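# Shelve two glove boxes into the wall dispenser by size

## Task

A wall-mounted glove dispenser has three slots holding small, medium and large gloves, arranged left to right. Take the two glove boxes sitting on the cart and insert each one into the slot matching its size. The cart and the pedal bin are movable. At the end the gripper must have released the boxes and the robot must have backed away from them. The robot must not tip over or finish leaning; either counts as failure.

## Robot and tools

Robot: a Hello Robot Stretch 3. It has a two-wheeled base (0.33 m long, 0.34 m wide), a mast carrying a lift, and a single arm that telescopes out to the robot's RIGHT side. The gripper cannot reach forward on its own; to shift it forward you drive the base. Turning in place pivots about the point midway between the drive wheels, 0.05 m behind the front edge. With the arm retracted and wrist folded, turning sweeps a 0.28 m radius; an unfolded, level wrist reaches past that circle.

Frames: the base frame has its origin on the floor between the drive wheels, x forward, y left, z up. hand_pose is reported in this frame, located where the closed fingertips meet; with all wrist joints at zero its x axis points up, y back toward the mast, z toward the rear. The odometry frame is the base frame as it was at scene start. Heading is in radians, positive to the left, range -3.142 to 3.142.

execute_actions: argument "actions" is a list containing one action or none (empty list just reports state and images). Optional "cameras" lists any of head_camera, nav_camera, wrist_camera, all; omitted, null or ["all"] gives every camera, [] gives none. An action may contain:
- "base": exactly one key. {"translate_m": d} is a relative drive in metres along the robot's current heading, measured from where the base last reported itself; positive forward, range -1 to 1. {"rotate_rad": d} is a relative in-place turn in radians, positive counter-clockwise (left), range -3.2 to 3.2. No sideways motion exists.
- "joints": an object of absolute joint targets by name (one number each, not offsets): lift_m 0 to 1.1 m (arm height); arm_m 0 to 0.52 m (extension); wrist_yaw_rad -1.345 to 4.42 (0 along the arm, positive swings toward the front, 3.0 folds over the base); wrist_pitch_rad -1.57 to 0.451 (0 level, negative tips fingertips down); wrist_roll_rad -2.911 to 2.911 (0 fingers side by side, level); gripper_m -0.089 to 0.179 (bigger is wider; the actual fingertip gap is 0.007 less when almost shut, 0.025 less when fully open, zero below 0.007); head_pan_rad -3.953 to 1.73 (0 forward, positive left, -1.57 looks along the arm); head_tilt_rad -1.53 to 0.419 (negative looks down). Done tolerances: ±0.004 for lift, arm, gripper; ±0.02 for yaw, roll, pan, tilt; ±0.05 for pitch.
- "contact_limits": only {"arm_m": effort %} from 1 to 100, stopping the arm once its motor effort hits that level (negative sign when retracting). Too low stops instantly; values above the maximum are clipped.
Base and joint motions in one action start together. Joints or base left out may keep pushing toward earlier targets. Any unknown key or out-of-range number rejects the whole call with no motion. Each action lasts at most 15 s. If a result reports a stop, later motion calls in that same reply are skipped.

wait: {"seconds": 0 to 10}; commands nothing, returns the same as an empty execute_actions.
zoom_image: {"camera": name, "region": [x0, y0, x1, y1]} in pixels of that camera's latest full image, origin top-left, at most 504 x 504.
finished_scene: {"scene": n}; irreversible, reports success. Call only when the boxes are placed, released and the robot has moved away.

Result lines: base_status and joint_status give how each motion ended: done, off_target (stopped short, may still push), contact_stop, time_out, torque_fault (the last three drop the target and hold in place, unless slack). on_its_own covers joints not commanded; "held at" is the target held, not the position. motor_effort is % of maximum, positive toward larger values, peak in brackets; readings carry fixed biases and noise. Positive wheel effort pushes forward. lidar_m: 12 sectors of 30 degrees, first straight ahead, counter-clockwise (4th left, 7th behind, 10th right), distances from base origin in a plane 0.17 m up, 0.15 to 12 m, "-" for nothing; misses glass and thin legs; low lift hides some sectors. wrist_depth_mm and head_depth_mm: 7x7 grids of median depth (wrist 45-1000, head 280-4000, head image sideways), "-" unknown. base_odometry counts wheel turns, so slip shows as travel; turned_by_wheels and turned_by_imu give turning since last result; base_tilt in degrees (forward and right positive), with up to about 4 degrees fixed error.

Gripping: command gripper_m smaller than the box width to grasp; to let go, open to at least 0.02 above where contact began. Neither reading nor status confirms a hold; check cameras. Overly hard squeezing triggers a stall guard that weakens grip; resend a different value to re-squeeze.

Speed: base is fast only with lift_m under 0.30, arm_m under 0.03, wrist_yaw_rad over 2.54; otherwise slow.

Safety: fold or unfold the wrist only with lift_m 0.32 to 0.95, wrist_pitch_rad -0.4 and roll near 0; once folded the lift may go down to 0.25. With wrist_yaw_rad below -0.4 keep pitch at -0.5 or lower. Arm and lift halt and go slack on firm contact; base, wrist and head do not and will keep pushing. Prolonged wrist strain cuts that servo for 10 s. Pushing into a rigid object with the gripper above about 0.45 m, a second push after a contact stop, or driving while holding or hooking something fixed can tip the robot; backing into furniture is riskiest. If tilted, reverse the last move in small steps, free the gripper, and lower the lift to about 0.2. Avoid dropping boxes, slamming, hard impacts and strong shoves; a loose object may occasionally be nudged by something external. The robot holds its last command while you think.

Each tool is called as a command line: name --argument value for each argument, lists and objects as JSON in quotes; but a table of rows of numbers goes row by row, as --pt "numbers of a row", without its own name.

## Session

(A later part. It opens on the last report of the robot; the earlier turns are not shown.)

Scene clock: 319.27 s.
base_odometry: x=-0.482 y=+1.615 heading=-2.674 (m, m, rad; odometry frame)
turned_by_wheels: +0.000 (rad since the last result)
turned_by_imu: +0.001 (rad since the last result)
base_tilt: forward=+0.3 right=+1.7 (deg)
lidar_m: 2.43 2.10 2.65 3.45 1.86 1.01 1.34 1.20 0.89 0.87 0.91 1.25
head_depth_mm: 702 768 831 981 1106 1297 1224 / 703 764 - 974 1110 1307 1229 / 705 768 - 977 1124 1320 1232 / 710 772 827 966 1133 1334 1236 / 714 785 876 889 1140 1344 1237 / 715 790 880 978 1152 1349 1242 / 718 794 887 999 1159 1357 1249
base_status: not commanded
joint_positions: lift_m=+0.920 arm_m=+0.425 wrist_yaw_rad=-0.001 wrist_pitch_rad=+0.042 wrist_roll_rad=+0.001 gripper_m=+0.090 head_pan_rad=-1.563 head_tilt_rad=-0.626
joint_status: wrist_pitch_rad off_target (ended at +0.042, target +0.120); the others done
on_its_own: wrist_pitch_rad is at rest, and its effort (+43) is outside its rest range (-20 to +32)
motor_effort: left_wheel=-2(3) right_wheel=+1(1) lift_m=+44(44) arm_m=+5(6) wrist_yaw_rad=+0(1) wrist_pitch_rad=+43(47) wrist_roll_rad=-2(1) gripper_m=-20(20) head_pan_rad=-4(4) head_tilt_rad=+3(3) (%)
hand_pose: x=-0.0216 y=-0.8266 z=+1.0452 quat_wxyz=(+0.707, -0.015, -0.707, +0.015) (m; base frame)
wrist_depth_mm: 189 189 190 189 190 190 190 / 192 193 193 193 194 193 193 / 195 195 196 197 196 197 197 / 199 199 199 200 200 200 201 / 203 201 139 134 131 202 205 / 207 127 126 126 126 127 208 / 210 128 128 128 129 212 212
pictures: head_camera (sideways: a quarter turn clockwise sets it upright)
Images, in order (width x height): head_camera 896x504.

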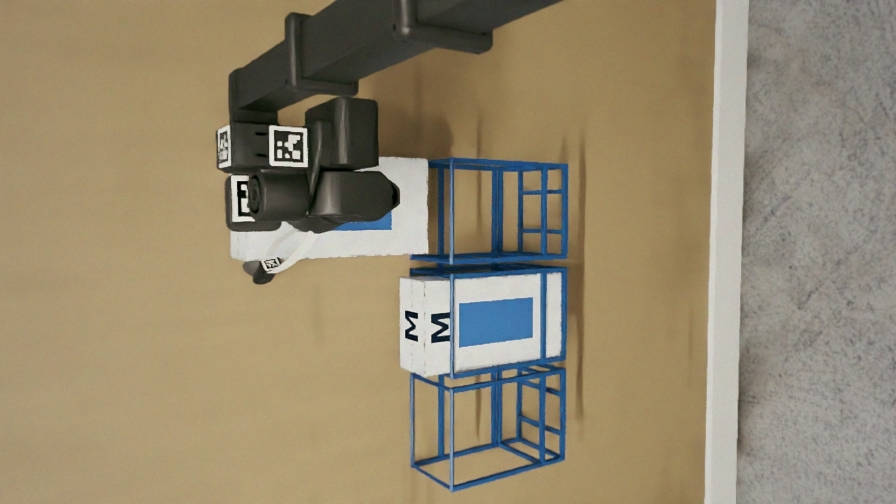

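execute_actions --actions '[{"base":{"translate_m":0.005},"joints":{"lift_m":0.897}}]' --cameras '["head_camera"]'

zoom_image --camera "head_camera" --region '[340,100,600,340]'

Scene clock: 324.43 s.
base_odometry: x=-0.486 y=+1.613 heading=-2.674 (m, m, rad; odometry frame)
turned_by_wheels: +0.000 (rad since the last result)
turned_by_imu: +0.000 (rad since the last result)
base_tilt: forward=+0.3 right=+1.7 (deg)
lidar_m: 2.43 2.10 2.64 3.45 1.87 1.01 1.35 1.21 0.90 0.87 0.91 1.26
head_depth_mm: 702 772 832 - 1126 1297 1222 / 704 774 - 977 1119 1302 1225 / 705 778 - 988 1125 1319 1230 / 709 783 826 945 1131 1330 1233 / 713 787 880 890 1141 1344 1233 / 718 790 882 978 1149 1348 1242 / 719 792 890 996 1155 1360 1240
base_status: done
joint_positions: lift_m=+0.897 arm_m=+0.425 wrist_yaw_rad=-0.001 wrist_pitch_rad=+0.043 wrist_roll_rad=+0.001 gripper_m=+0.090 head_pan_rad=-1.563 head_tilt_rad=-0.626
joint_status: all done
on_its_own: wrist_pitch_rad is at rest, and its effort (+42) is outside its rest range (-20 to +32)
motor_effort: left_wheel=-2(2) right_wheel=+2(6) lift_m=+38(38) arm_m=+5(5) wrist_yaw_rad=+0(0) wrist_pitch_rad=+42(43) wrist_roll_rad=-2(1) gripper_m=-19(19) head_pan_rad=-3(3) head_tilt_rad=+2(3) (%)
hand_pose: x=-0.0216 y=-0.8266 z=+1.0227 quat_wxyz=(+0.707, -0.015, -0.707, +0.015) (m; base frame)
wrist_depth_mm: 190 190 189 190 190 190 191 / 193 192 193 193 193 194 194 / 196 196 197 197 197 196 198 / 199 198 200 200 200 201 201 / 202 202 138 134 131 203 204 / 205 127 126 126 127 127 208 / 210 129 128 128 128 213 211
pictures: head_camera (sideways: a quarter turn clockwise sets it upright)
Images, in order (width x height): head_camera 896x504.

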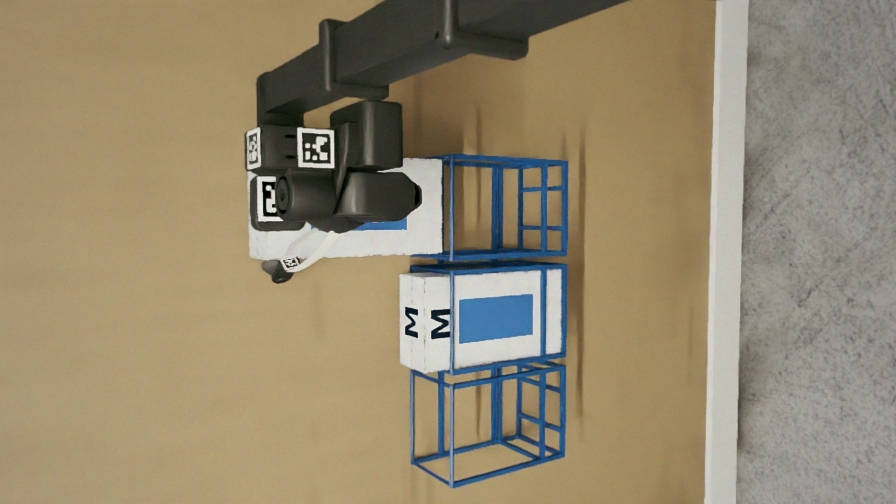

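Region (340, 100, 600, 340) of head_camera's 896x504 image, scaled by 1.938, with more detail than that image has; it fills the top 465 rows of this view, and the rest is white.

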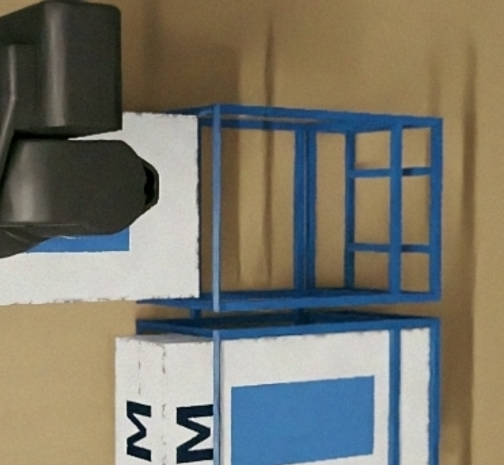

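execute_actions --actions '[{"joints":{"lift_m":0.872}}]' --cameras '["head_camera"]'

zoom_image --camera "head_camera" --region '[340,100,600,340]'

Scene clock: 329.43 s.
base_odometry: x=-0.486 y=+1.613 heading=-2.674 (m, m, rad; odometry frame)
turned_by_wheels: +0.000 (rad since the last result)
turned_by_imu: +0.001 (rad since the last result)
base_tilt: forward=+0.4 right=+1.7 (deg)
lidar_m: 2.43 2.10 2.64 3.45 1.87 1.01 1.35 1.21 0.89 0.87 0.91 1.26
head_depth_mm: 700 771 850 - 1145 1295 1223 / 704 773 836 995 1116 1310 1227 / 707 778 - 999 1126 1322 1231 / 711 781 831 922 1135 1326 1235 / 712 786 876 888 1140 1339 1236 / 716 789 882 982 1147 1356 1243 / 719 794 886 995 1159 1363 1246
base_status: not commanded
joint_positions: lift_m=+0.872 arm_m=+0.425 wrist_yaw_rad=-0.001 wrist_pitch_rad=+0.044 wrist_roll_rad=+0.001 gripper_m=+0.090 head_pan_rad=-1.563 head_tilt_rad=-0.626
joint_status: all done
on_its_own: wrist_pitch_rad is at rest, and its effort (+43) is outside its rest range (-20 to +32)
motor_effort: left_wheel=-2(3) right_wheel=+2(2) lift_m=+38(38) arm_m=+6(5) wrist_yaw_rad=+0(1) wrist_pitch_rad=+43(43) wrist_roll_rad=-2(2) gripper_m=-19(19) head_pan_rad=-3(4) head_tilt_rad=+3(3) (%)
hand_pose: x=-0.0216 y=-0.8266 z=+0.9978 quat_wxyz=(+0.707, -0.015, -0.707, +0.015) (m; base frame)
wrist_depth_mm: 189 190 190 189 190 190 191 / 191 193 193 193 193 193 194 / 195 196 196 196 197 197 197 / 199 199 199 200 200 201 200 / 202 202 138 134 130 203 203 / 206 127 126 126 127 127 207 / 210 128 128 128 129 212 212
pictures: head_camera (sideways: a quarter turn clockwise sets it upright)
Images, in order (width x height): head_camera 896x504.

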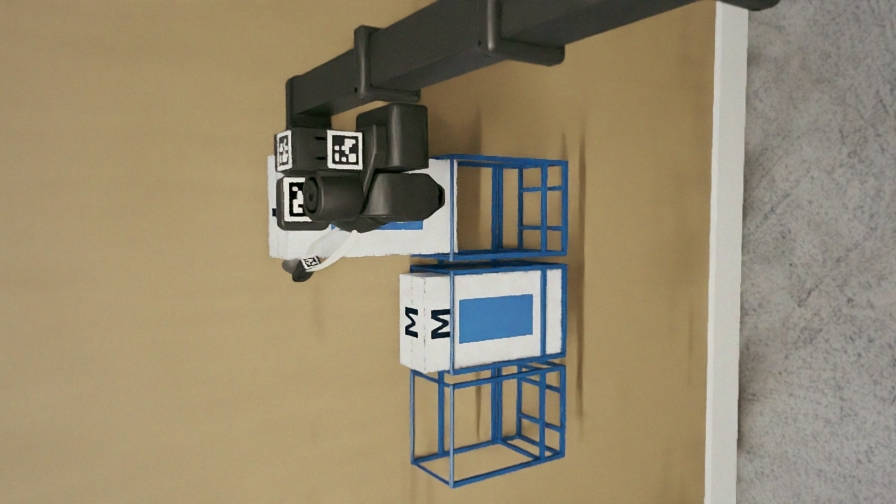

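Region (340, 100, 600, 340) of head_camera's 896x504 image, scaled by 1.938, with more detail than that image has; it fills the top 465 rows of this view, and the rest is white.

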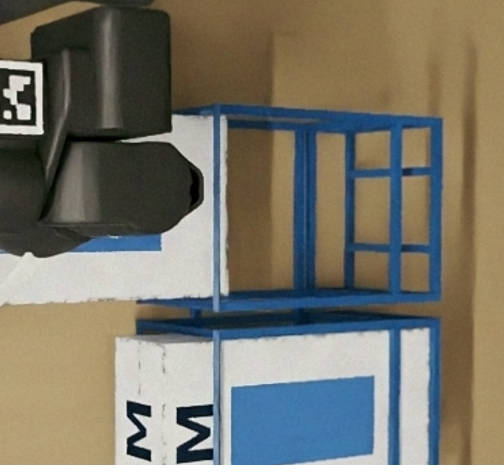

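execute_actions --actions '[{"base":{"translate_m":-0.003},"joints":{"lift_m":0.76}}]' --cameras '["head_camera","wrist_camera"]'

zoom_image --camera "head_camera" --region '[340,130,560,340]'

Scene clock: 336.03 s.
base_odometry: x=-0.483 y=+1.615 heading=-2.674 (m, m, rad; odometry frame)
turned_by_wheels: +0.000 (rad since the last result)
turned_by_imu: +0.001 (rad since the last result)
base_tilt: forward=+0.4 right=+1.7 (deg)
lidar_m: 2.43 2.10 2.65 3.45 1.87 1.01 1.34 1.21 0.89 0.87 0.90 1.26
head_depth_mm: 702 772 855 969 1084 - 1224 / 704 775 863 930 1141 1309 1225 / 707 778 854 - 1137 1321 1226 / 712 783 859 920 1135 1328 1230 / 712 787 874 887 1141 1341 1237 / 716 789 881 960 1150 1353 1245 / 720 793 886 1002 1158 1358 1244
base_status: done
joint_positions: lift_m=+0.760 arm_m=+0.425 wrist_yaw_rad=+0.002 wrist_pitch_rad=+0.045 wrist_roll_rad=+0.003 gripper_m=+0.090 head_pan_rad=-1.563 head_tilt_rad=-0.626
joint_status: all done
on_its_own: wrist_pitch_rad is at rest, and its effort (+42) is outside its rest range (-20 to +32)
motor_effort: left_wheel=+0(7) right_wheel=-1(2) lift_m=+38(33) arm_m=+5(5) wrist_yaw_rad=-1(1) wrist_pitch_rad=+42(43) wrist_roll_rad=-3(3) gripper_m=-20(20) head_pan_rad=-4(4) head_tilt_rad=+4(4) (%)
hand_pose: x=-0.0210 y=-0.8266 z=+0.8862 quat_wxyz=(+0.706, -0.015, -0.708, +0.016) (m; base frame)
wrist_depth_mm: 190 189 190 190 190 190 191 / 193 193 193 193 194 193 193 / 196 197 196 196 196 197 197 / 200 200 200 200 200 200 200 / 203 202 138 133 130 202 204 / 206 127 126 126 127 127 207 / 208 128 128 128 129 212 211
pictures: head_camera (sideways: a quarter turn clockwise sets it upright), wrist_camera
Images, in order (width x height): head_camera 896x504, wrist_camera 644x364.

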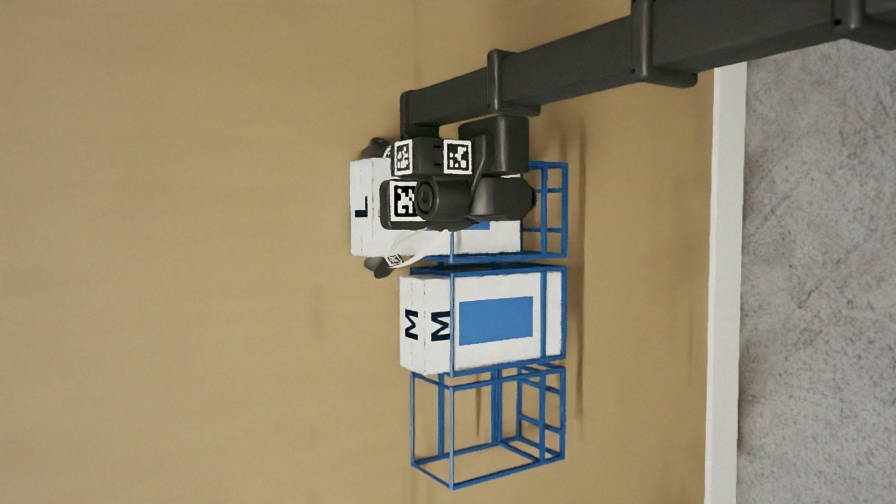

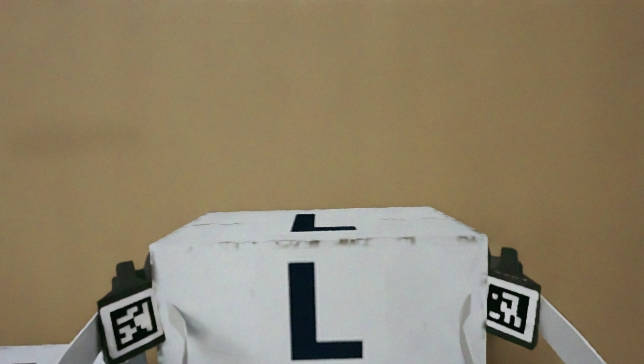

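Region (340, 130, 560, 340) of head_camera's 896x504 image, scaled by 2.291, with more detail than that image has; it fills the top 481 rows of this view, and the rest is white.

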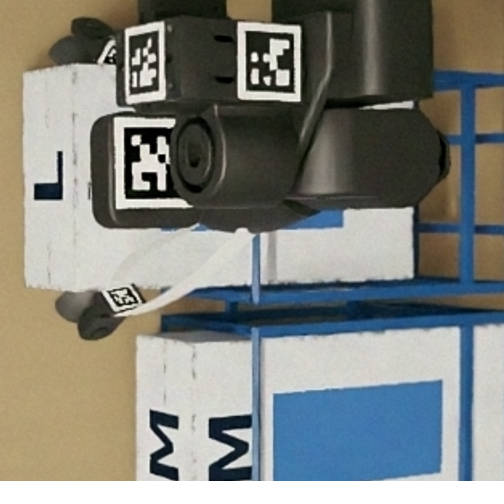

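execute_actions --actions '[{"joints":{"lift_m":0.725}}]' --cameras '["head_camera","wrist_camera"]'

zoom_image --camera "head_camera" --region '[340,130,560,340]'

Scene clock: 345.67 s.
base_odometry: x=-0.483 y=+1.615 heading=-2.674 (m, m, rad; odometry frame)
turned_by_wheels: +0.000 (rad since the last result)
turned_by_imu: +0.001 (rad since the last result)
base_tilt: forward=+0.3 right=+1.7 (deg)
lidar_m: 2.44 2.09 2.65 3.46 1.87 1.01 1.34 1.21 0.90 0.87 0.91 1.26
head_depth_mm: 701 772 856 966 1089 - - / 703 773 863 952 1141 1314 1225 / 707 780 867 - 1150 1325 1231 / 710 780 872 907 1134 1333 1228 / 714 783 875 891 1139 1338 1241 / 716 790 883 961 1152 1353 1241 / 718 794 889 1001 1157 1367 1242
base_status: not commanded
joint_positions: lift_m=+0.725 arm_m=+0.425 wrist_yaw_rad=+0.003 wrist_pitch_rad=+0.046 wrist_roll_rad=+0.004 gripper_m=+0.090 head_pan_rad=-1.563 head_tilt_rad=-0.626
joint_status: all done
on_its_own: wrist_pitch_rad is at rest, and its effort (+41) is outside its rest range (-20 to +32)
motor_effort: left_wheel=+0(1) right_wheel=-1(1) lift_m=+37(35) arm_m=+5(5) wrist_yaw_rad=-2(2) wrist_pitch_rad=+41(42) wrist_roll_rad=-4(4) gripper_m=-20(19) head_pan_rad=-3(4) head_tilt_rad=+3(3) (%)
hand_pose: x=-0.0208 y=-0.8267 z=+0.8514 quat_wxyz=(+0.706, -0.015, -0.708, +0.017) (m; base frame)
wrist_depth_mm: 189 190 190 190 190 190 191 / 193 193 193 193 194 193 193 / 197 196 197 196 197 197 197 / 199 199 200 200 200 199 200 / 203 203 138 133 131 203 204 / 166 127 126 126 127 128 207 / 127 128 128 128 129 211 211
pictures: head_camera (sideways: a quarter turn clockwise sets it upright), wrist_camera
Images, in order (width x height): head_camera 896x504, wrist_camera 644x364.

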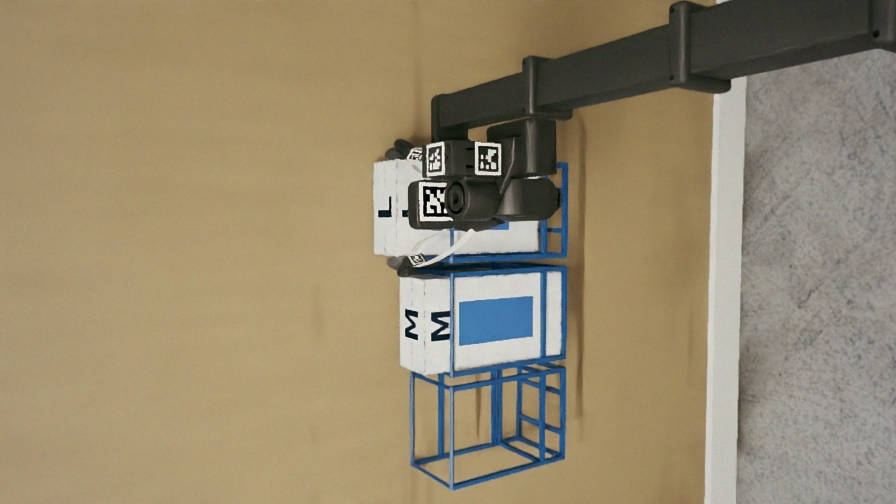

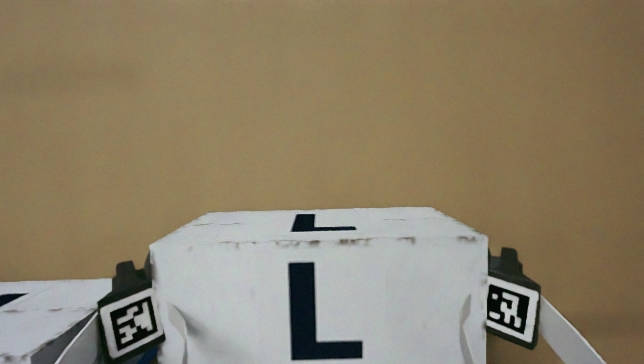

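Region (340, 130, 560, 340) of head_camera's 896x504 image, scaled by 2.291, with more detail than that image has; it fills the top 481 rows of this view, and the rest is white.

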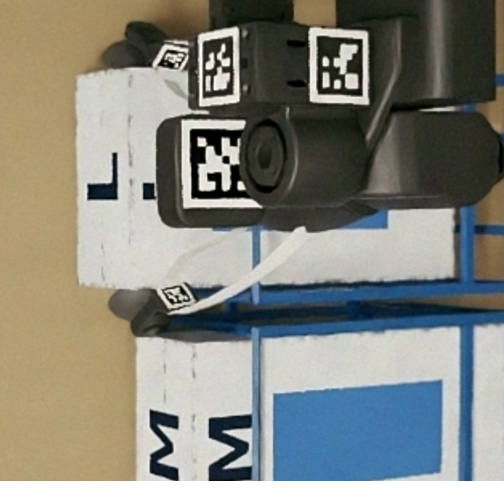

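Fits.

execute_actions --actions '[{"joints":{"lift_m":0.7}}]' --cameras '["wrist_camera"]'

execute_actions --actions '[{"joints":{"gripper_m":0.13}}]' --cameras '["wrist_camera"]'

execute_actions --actions '[{"joints":{"gripper_m":0.15}}]' --cameras '["wrist_camera","head_camera"]'

Scene clock: 357.07 s.
base_odometry: x=-0.483 y=+1.615 heading=-2.674 (m, m, rad; odometry frame)
turned_by_wheels: +0.000 (rad since the last result)
turned_by_imu: +0.001 (rad since the last result)
base_tilt: forward=+0.3 right=+1.6 (deg)
lidar_m: 2.44 2.09 2.65 3.44 1.87 1.01 1.34 1.21 0.90 0.87 0.90 1.25
head_depth_mm: 700 771 858 970 1107 1238 - / 704 775 862 955 1158 1311 1227 / 706 778 866 879 1174 1318 1230 / 710 782 873 900 1130 1329 1236 / 714 786 878 890 1145 1342 1243 / 717 790 883 960 1150 1353 1241 / 720 793 886 1002 1157 1363 1241
base_status: not commanded
joint_positions: lift_m=+0.700 arm_m=+0.425 wrist_yaw_rad=+0.003 wrist_pitch_rad=+0.061 wrist_roll_rad=+0.006 gripper_m=+0.090 head_pan_rad=-1.563 head_tilt_rad=-0.626
joint_status: all done
on_its_own: wrist_pitch_rad is at rest, and its effort (+33) is outside its rest range (-20 to +32)
motor_effort: left_wheel=+0(0) right_wheel=-1(1) lift_m=+35(40) arm_m=+5(5) wrist_yaw_rad=-1(2) wrist_pitch_rad=+33(41) wrist_roll_rad=-5(5) gripper_m=-19(19) head_pan_rad=-4(4) head_tilt_rad=+4(3) (%)
hand_pose: x=-0.0208 y=-0.8268 z=+0.8304 quat_wxyz=(+0.705, -0.020, -0.709, +0.022) (m; base frame)
wrist_depth_mm: 191 192 192 192 192 192 192 / 195 194 195 194 195 195 195 / 198 197 198 197 198 198 197 / 200 201 200 200 201 200 201 / 202 202 138 134 130 203 203 / 129 126 126 126 126 127 207 / - 128 128 128 128 170 210
pictures: wrist_camera
Images, in order (width x height): wrist_camera 644x364.

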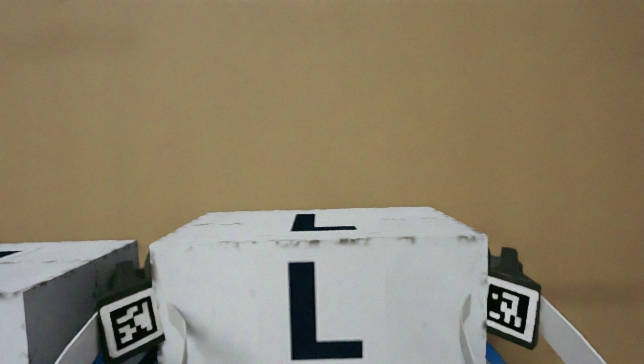

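Scene clock: 357.97 s.
base_odometry: x=-0.483 y=+1.615 heading=-2.674 (m, m, rad; odometry frame)
turned_by_wheels: +0.000 (rad since the last result)
turned_by_imu: +0.000 (rad since the last result)
base_tilt: forward=+0.3 right=+1.7 (deg)
lidar_m: 2.43 2.09 2.64 3.45 1.87 1.01 1.34 1.21 0.89 0.87 0.91 1.26
head_depth_mm: 699 771 859 967 1106 1235 - / 703 776 862 955 1159 1318 1224 / 707 780 868 886 1176 1320 1225 / 710 782 872 908 1129 1332 1238 / 712 784 876 888 1140 1343 1239 / 717 788 881 958 1144 1355 1243 / 719 793 886 999 1156 1361 1251
base_status: not commanded
joint_positions: lift_m=+0.700 arm_m=+0.425 wrist_yaw_rad=+0.003 wrist_pitch_rad=+0.061 wrist_roll_rad=+0.006 gripper_m=+0.130 head_pan_rad=-1.563 head_tilt_rad=-0.626
joint_status: all done
motor_effort: left_wheel=-1(1) right_wheel=+0(1) lift_m=+35(35) arm_m=+5(5) wrist_yaw_rad=-1(2) wrist_pitch_rad=+32(33) wrist_roll_rad=-5(5) gripper_m=-5(72) head_pan_rad=-4(4) head_tilt_rad=+3(3) (%)
hand_pose: x=-0.0208 y=-0.8268 z=+0.8304 quat_wxyz=(+0.705, -0.020, -0.709, +0.022) (m; base frame)
wrist_depth_mm: 191 191 191 191 192 191 192 / 194 195 194 194 194 194 194 / 197 197 197 198 198 197 198 / 200 200 200 200 200 199 200 / 201 202 146 141 139 202 204 / 130 126 127 127 128 128 206 / - 126 127 127 128 170 210
pictures: wrist_camera
Images, in order (width x height): wrist_camera 644x364.

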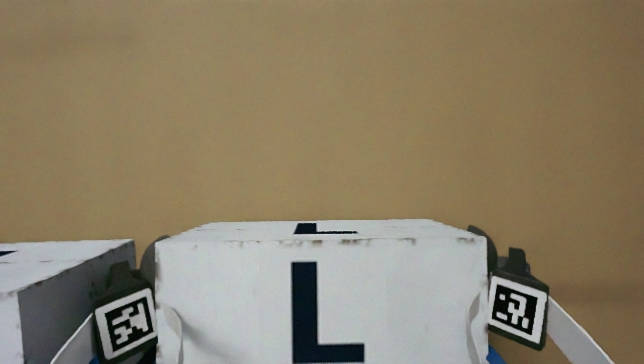

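Scene clock: 358.70 s.
base_odometry: x=-0.483 y=+1.615 heading=-2.675 (m, m, rad; odometry frame)
turned_by_wheels: +0.000 (rad since the last result)
turned_by_imu: +0.000 (rad since the last result)
base_tilt: forward=+0.3 right=+1.7 (deg)
lidar_m: 2.43 2.10 2.64 3.43 1.87 1.01 1.34 1.21 0.90 0.87 0.91 1.26
head_depth_mm: 700 773 856 969 1110 1236 - / 703 775 864 957 1163 1311 1231 / 708 779 867 897 1167 1318 1233 / 710 782 872 911 1133 1332 1237 / 712 786 875 889 1140 1342 1234 / 716 790 883 961 1152 1352 1239 / 720 792 885 1001 1155 1360 1245
base_status: not commanded
joint_positions: lift_m=+0.700 arm_m=+0.425 wrist_yaw_rad=-0.002 wrist_pitch_rad=+0.085 wrist_roll_rad=+0.000 gripper_m=+0.150 head_pan_rad=-1.563 head_tilt_rad=-0.626
joint_status: all done
motor_effort: left_wheel=-3(4) right_wheel=+3(3) lift_m=+36(36) arm_m=+5(5) wrist_yaw_rad=+1(2) wrist_pitch_rad=+19(32) wrist_roll_rad=-1(5) gripper_m=+2(74) head_pan_rad=-4(3) head_tilt_rad=+4(3) (%)
hand_pose: x=-0.0219 y=-0.8269 z=+0.8364 quat_wxyz=(+0.707, -0.030, -0.706, +0.029) (m; base frame)
wrist_depth_mm: 194 195 194 194 195 195 195 / 196 196 197 197 197 198 198 / 198 198 198 199 199 199 200 / 200 201 201 201 201 201 202 / 202 202 201 203 203 204 205 / 136 128 128 129 130 130 206 / - 127 127 128 129 209 209
pictures: head_camera (sideways: a quarter turn clockwise sets it upright), wrist_camera
Images, in order (width x height): head_camera 896x504, wrist_camera 644x364.

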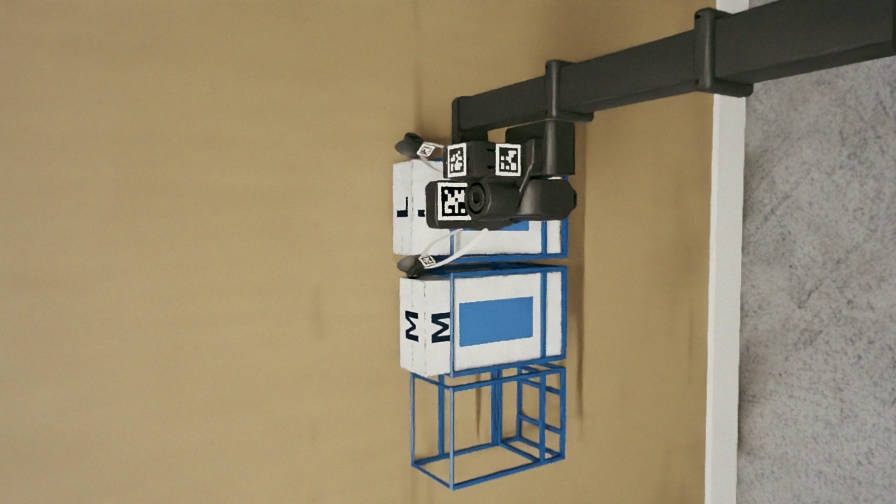

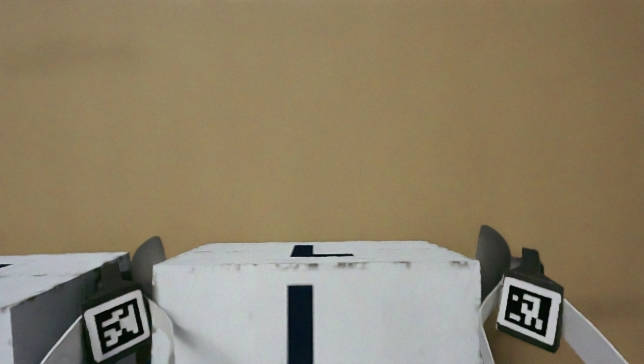

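execute_actions --actions '[{"joints":{"lift_m":0.76}}]' --cameras '["wrist_camera"]'

execute_actions --actions '[{"joints":{"arm_m":0.0},"base":{"translate_m":-0.2}}]' --cameras '["wrist_camera","head_camera"]'

Scene clock: 364.67 s.
base_odometry: x=-0.483 y=+1.615 heading=-2.675 (m, m, rad; odometry frame)
turned_by_wheels: +0.000 (rad since the last result)
turned_by_imu: +0.001 (rad since the last result)
base_tilt: forward=+0.3 right=+1.7 (deg)
lidar_m: 2.43 2.10 2.64 3.44 1.87 1.01 1.34 1.21 0.89 0.87 0.91 1.26
head_depth_mm: 701 770 857 967 1087 - 1227 / 704 775 862 925 1145 1324 1226 / 708 780 867 - 1139 1321 1231 / 711 783 871 896 1132 1334 1232 / 713 784 878 888 1141 1343 1236 / 717 792 883 959 1148 1355 1240 / 719 793 888 1001 1155 1370 1248
base_status: not commanded
joint_positions: lift_m=+0.760 arm_m=+0.425 wrist_yaw_rad=-0.002 wrist_pitch_rad=+0.096 wrist_roll_rad=+0.000 gripper_m=+0.150 head_pan_rad=-1.563 head_tilt_rad=-0.626
joint_status: all done
motor_effort: left_wheel=-3(3) right_wheel=+2(3) lift_m=+39(41) arm_m=+5(5) wrist_yaw_rad=+2(1) wrist_pitch_rad=+13(19) wrist_roll_rad=-1(1) gripper_m=+1(1) head_pan_rad=-4(4) head_tilt_rad=+3(3) (%)
hand_pose: x=-0.0219 y=-0.8270 z=+0.8991 quat_wxyz=(+0.707, -0.034, -0.706, +0.033) (m; base frame)
wrist_depth_mm: 195 195 196 195 196 196 197 / 197 198 198 198 199 198 198 / 199 199 199 200 199 200 201 / 200 200 201 202 202 202 202 / 202 204 203 203 204 204 204 / 204 - 205 205 205 - 207 / 206 207 207 207 208 209 208
pictures: wrist_camera
Images, in order (width x height): wrist_camera 644x364.

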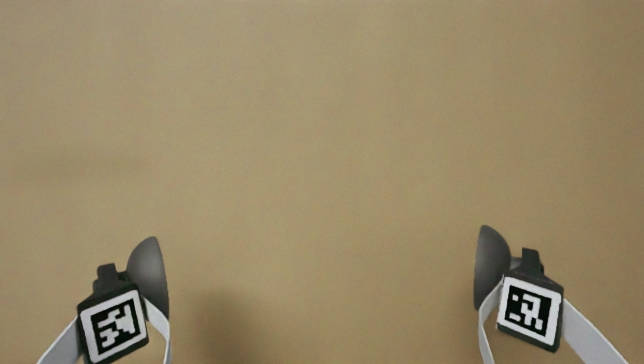

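Scene clock: 368.97 s.
base_odometry: x=-0.305 y=+1.705 heading=-2.675 (m, m, rad; odometry frame)
turned_by_wheels: +0.000 (rad since the last result)
turned_by_imu: +0.000 (rad since the last result)
base_tilt: forward=+0.3 right=+1.7 (deg)
lidar_m: 2.63 2.27 2.94 3.45 1.01 0.83 1.14 1.19 0.89 0.86 0.90 1.25
head_depth_mm: 699 768 859 964 1104 1292 1223 / 701 771 860 971 1111 1303 1227 / 703 776 862 974 1122 1301 - / 706 779 868 980 1124 1326 1231 / 710 783 872 901 1129 1337 1239 / 714 786 875 898 1144 1355 1245 / 715 793 883 897 1151 1359 1246
base_status: done
joint_positions: lift_m=+0.760 arm_m=+0.001 wrist_yaw_rad=-0.002 wrist_pitch_rad=+0.096 wrist_roll_rad=+0.000 gripper_m=+0.150 head_pan_rad=-1.563 head_tilt_rad=-0.626
joint_status: all done
motor_effort: left_wheel=-2(8) right_wheel=+1(3) lift_m=+39(39) arm_m=-6(7) wrist_yaw_rad=+1(1) wrist_pitch_rad=+13(13) wrist_roll_rad=-1(1) gripper_m=+0(0) head_pan_rad=-4(3) head_tilt_rad=+4(3) (%)
hand_pose: x=-0.0219 y=-0.4032 z=+0.8992 quat_wxyz=(+0.707, -0.034, -0.706, +0.033) (m; base frame)
wrist_depth_mm: 598 606 601 601 601 602 602 / 604 603 603 604 605 609 618 / 606 608 610 615 612 615 612 / 611 614 613 614 617 626 623 / 618 553 622 620 623 619 630 / 525 - 522 629 623 - 634 / 529 529 534 627 638 634 634
pictures: head_camera (sideways: a quarter turn clockwise sets it upright), wrist_camera
Images, in order (width x height): head_camera 896x504, wrist_camera 644x364.

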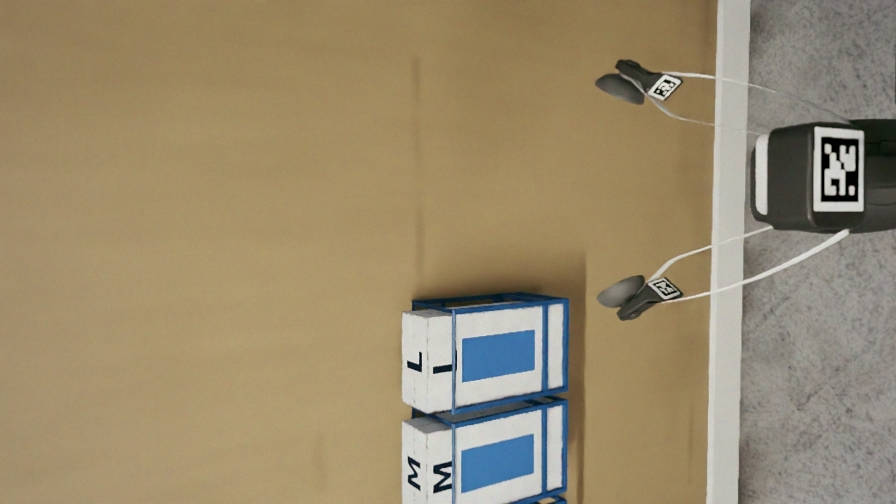

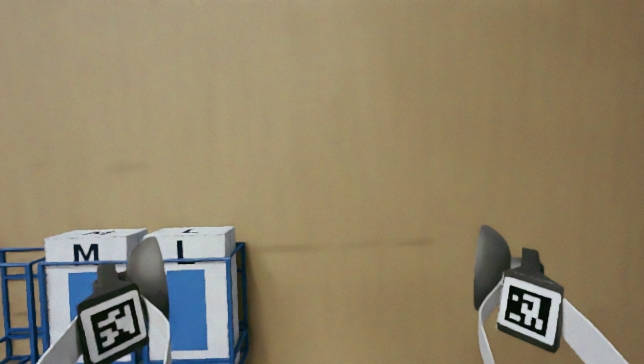

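finished_scene --scene 1

The scene is finished: the task was done.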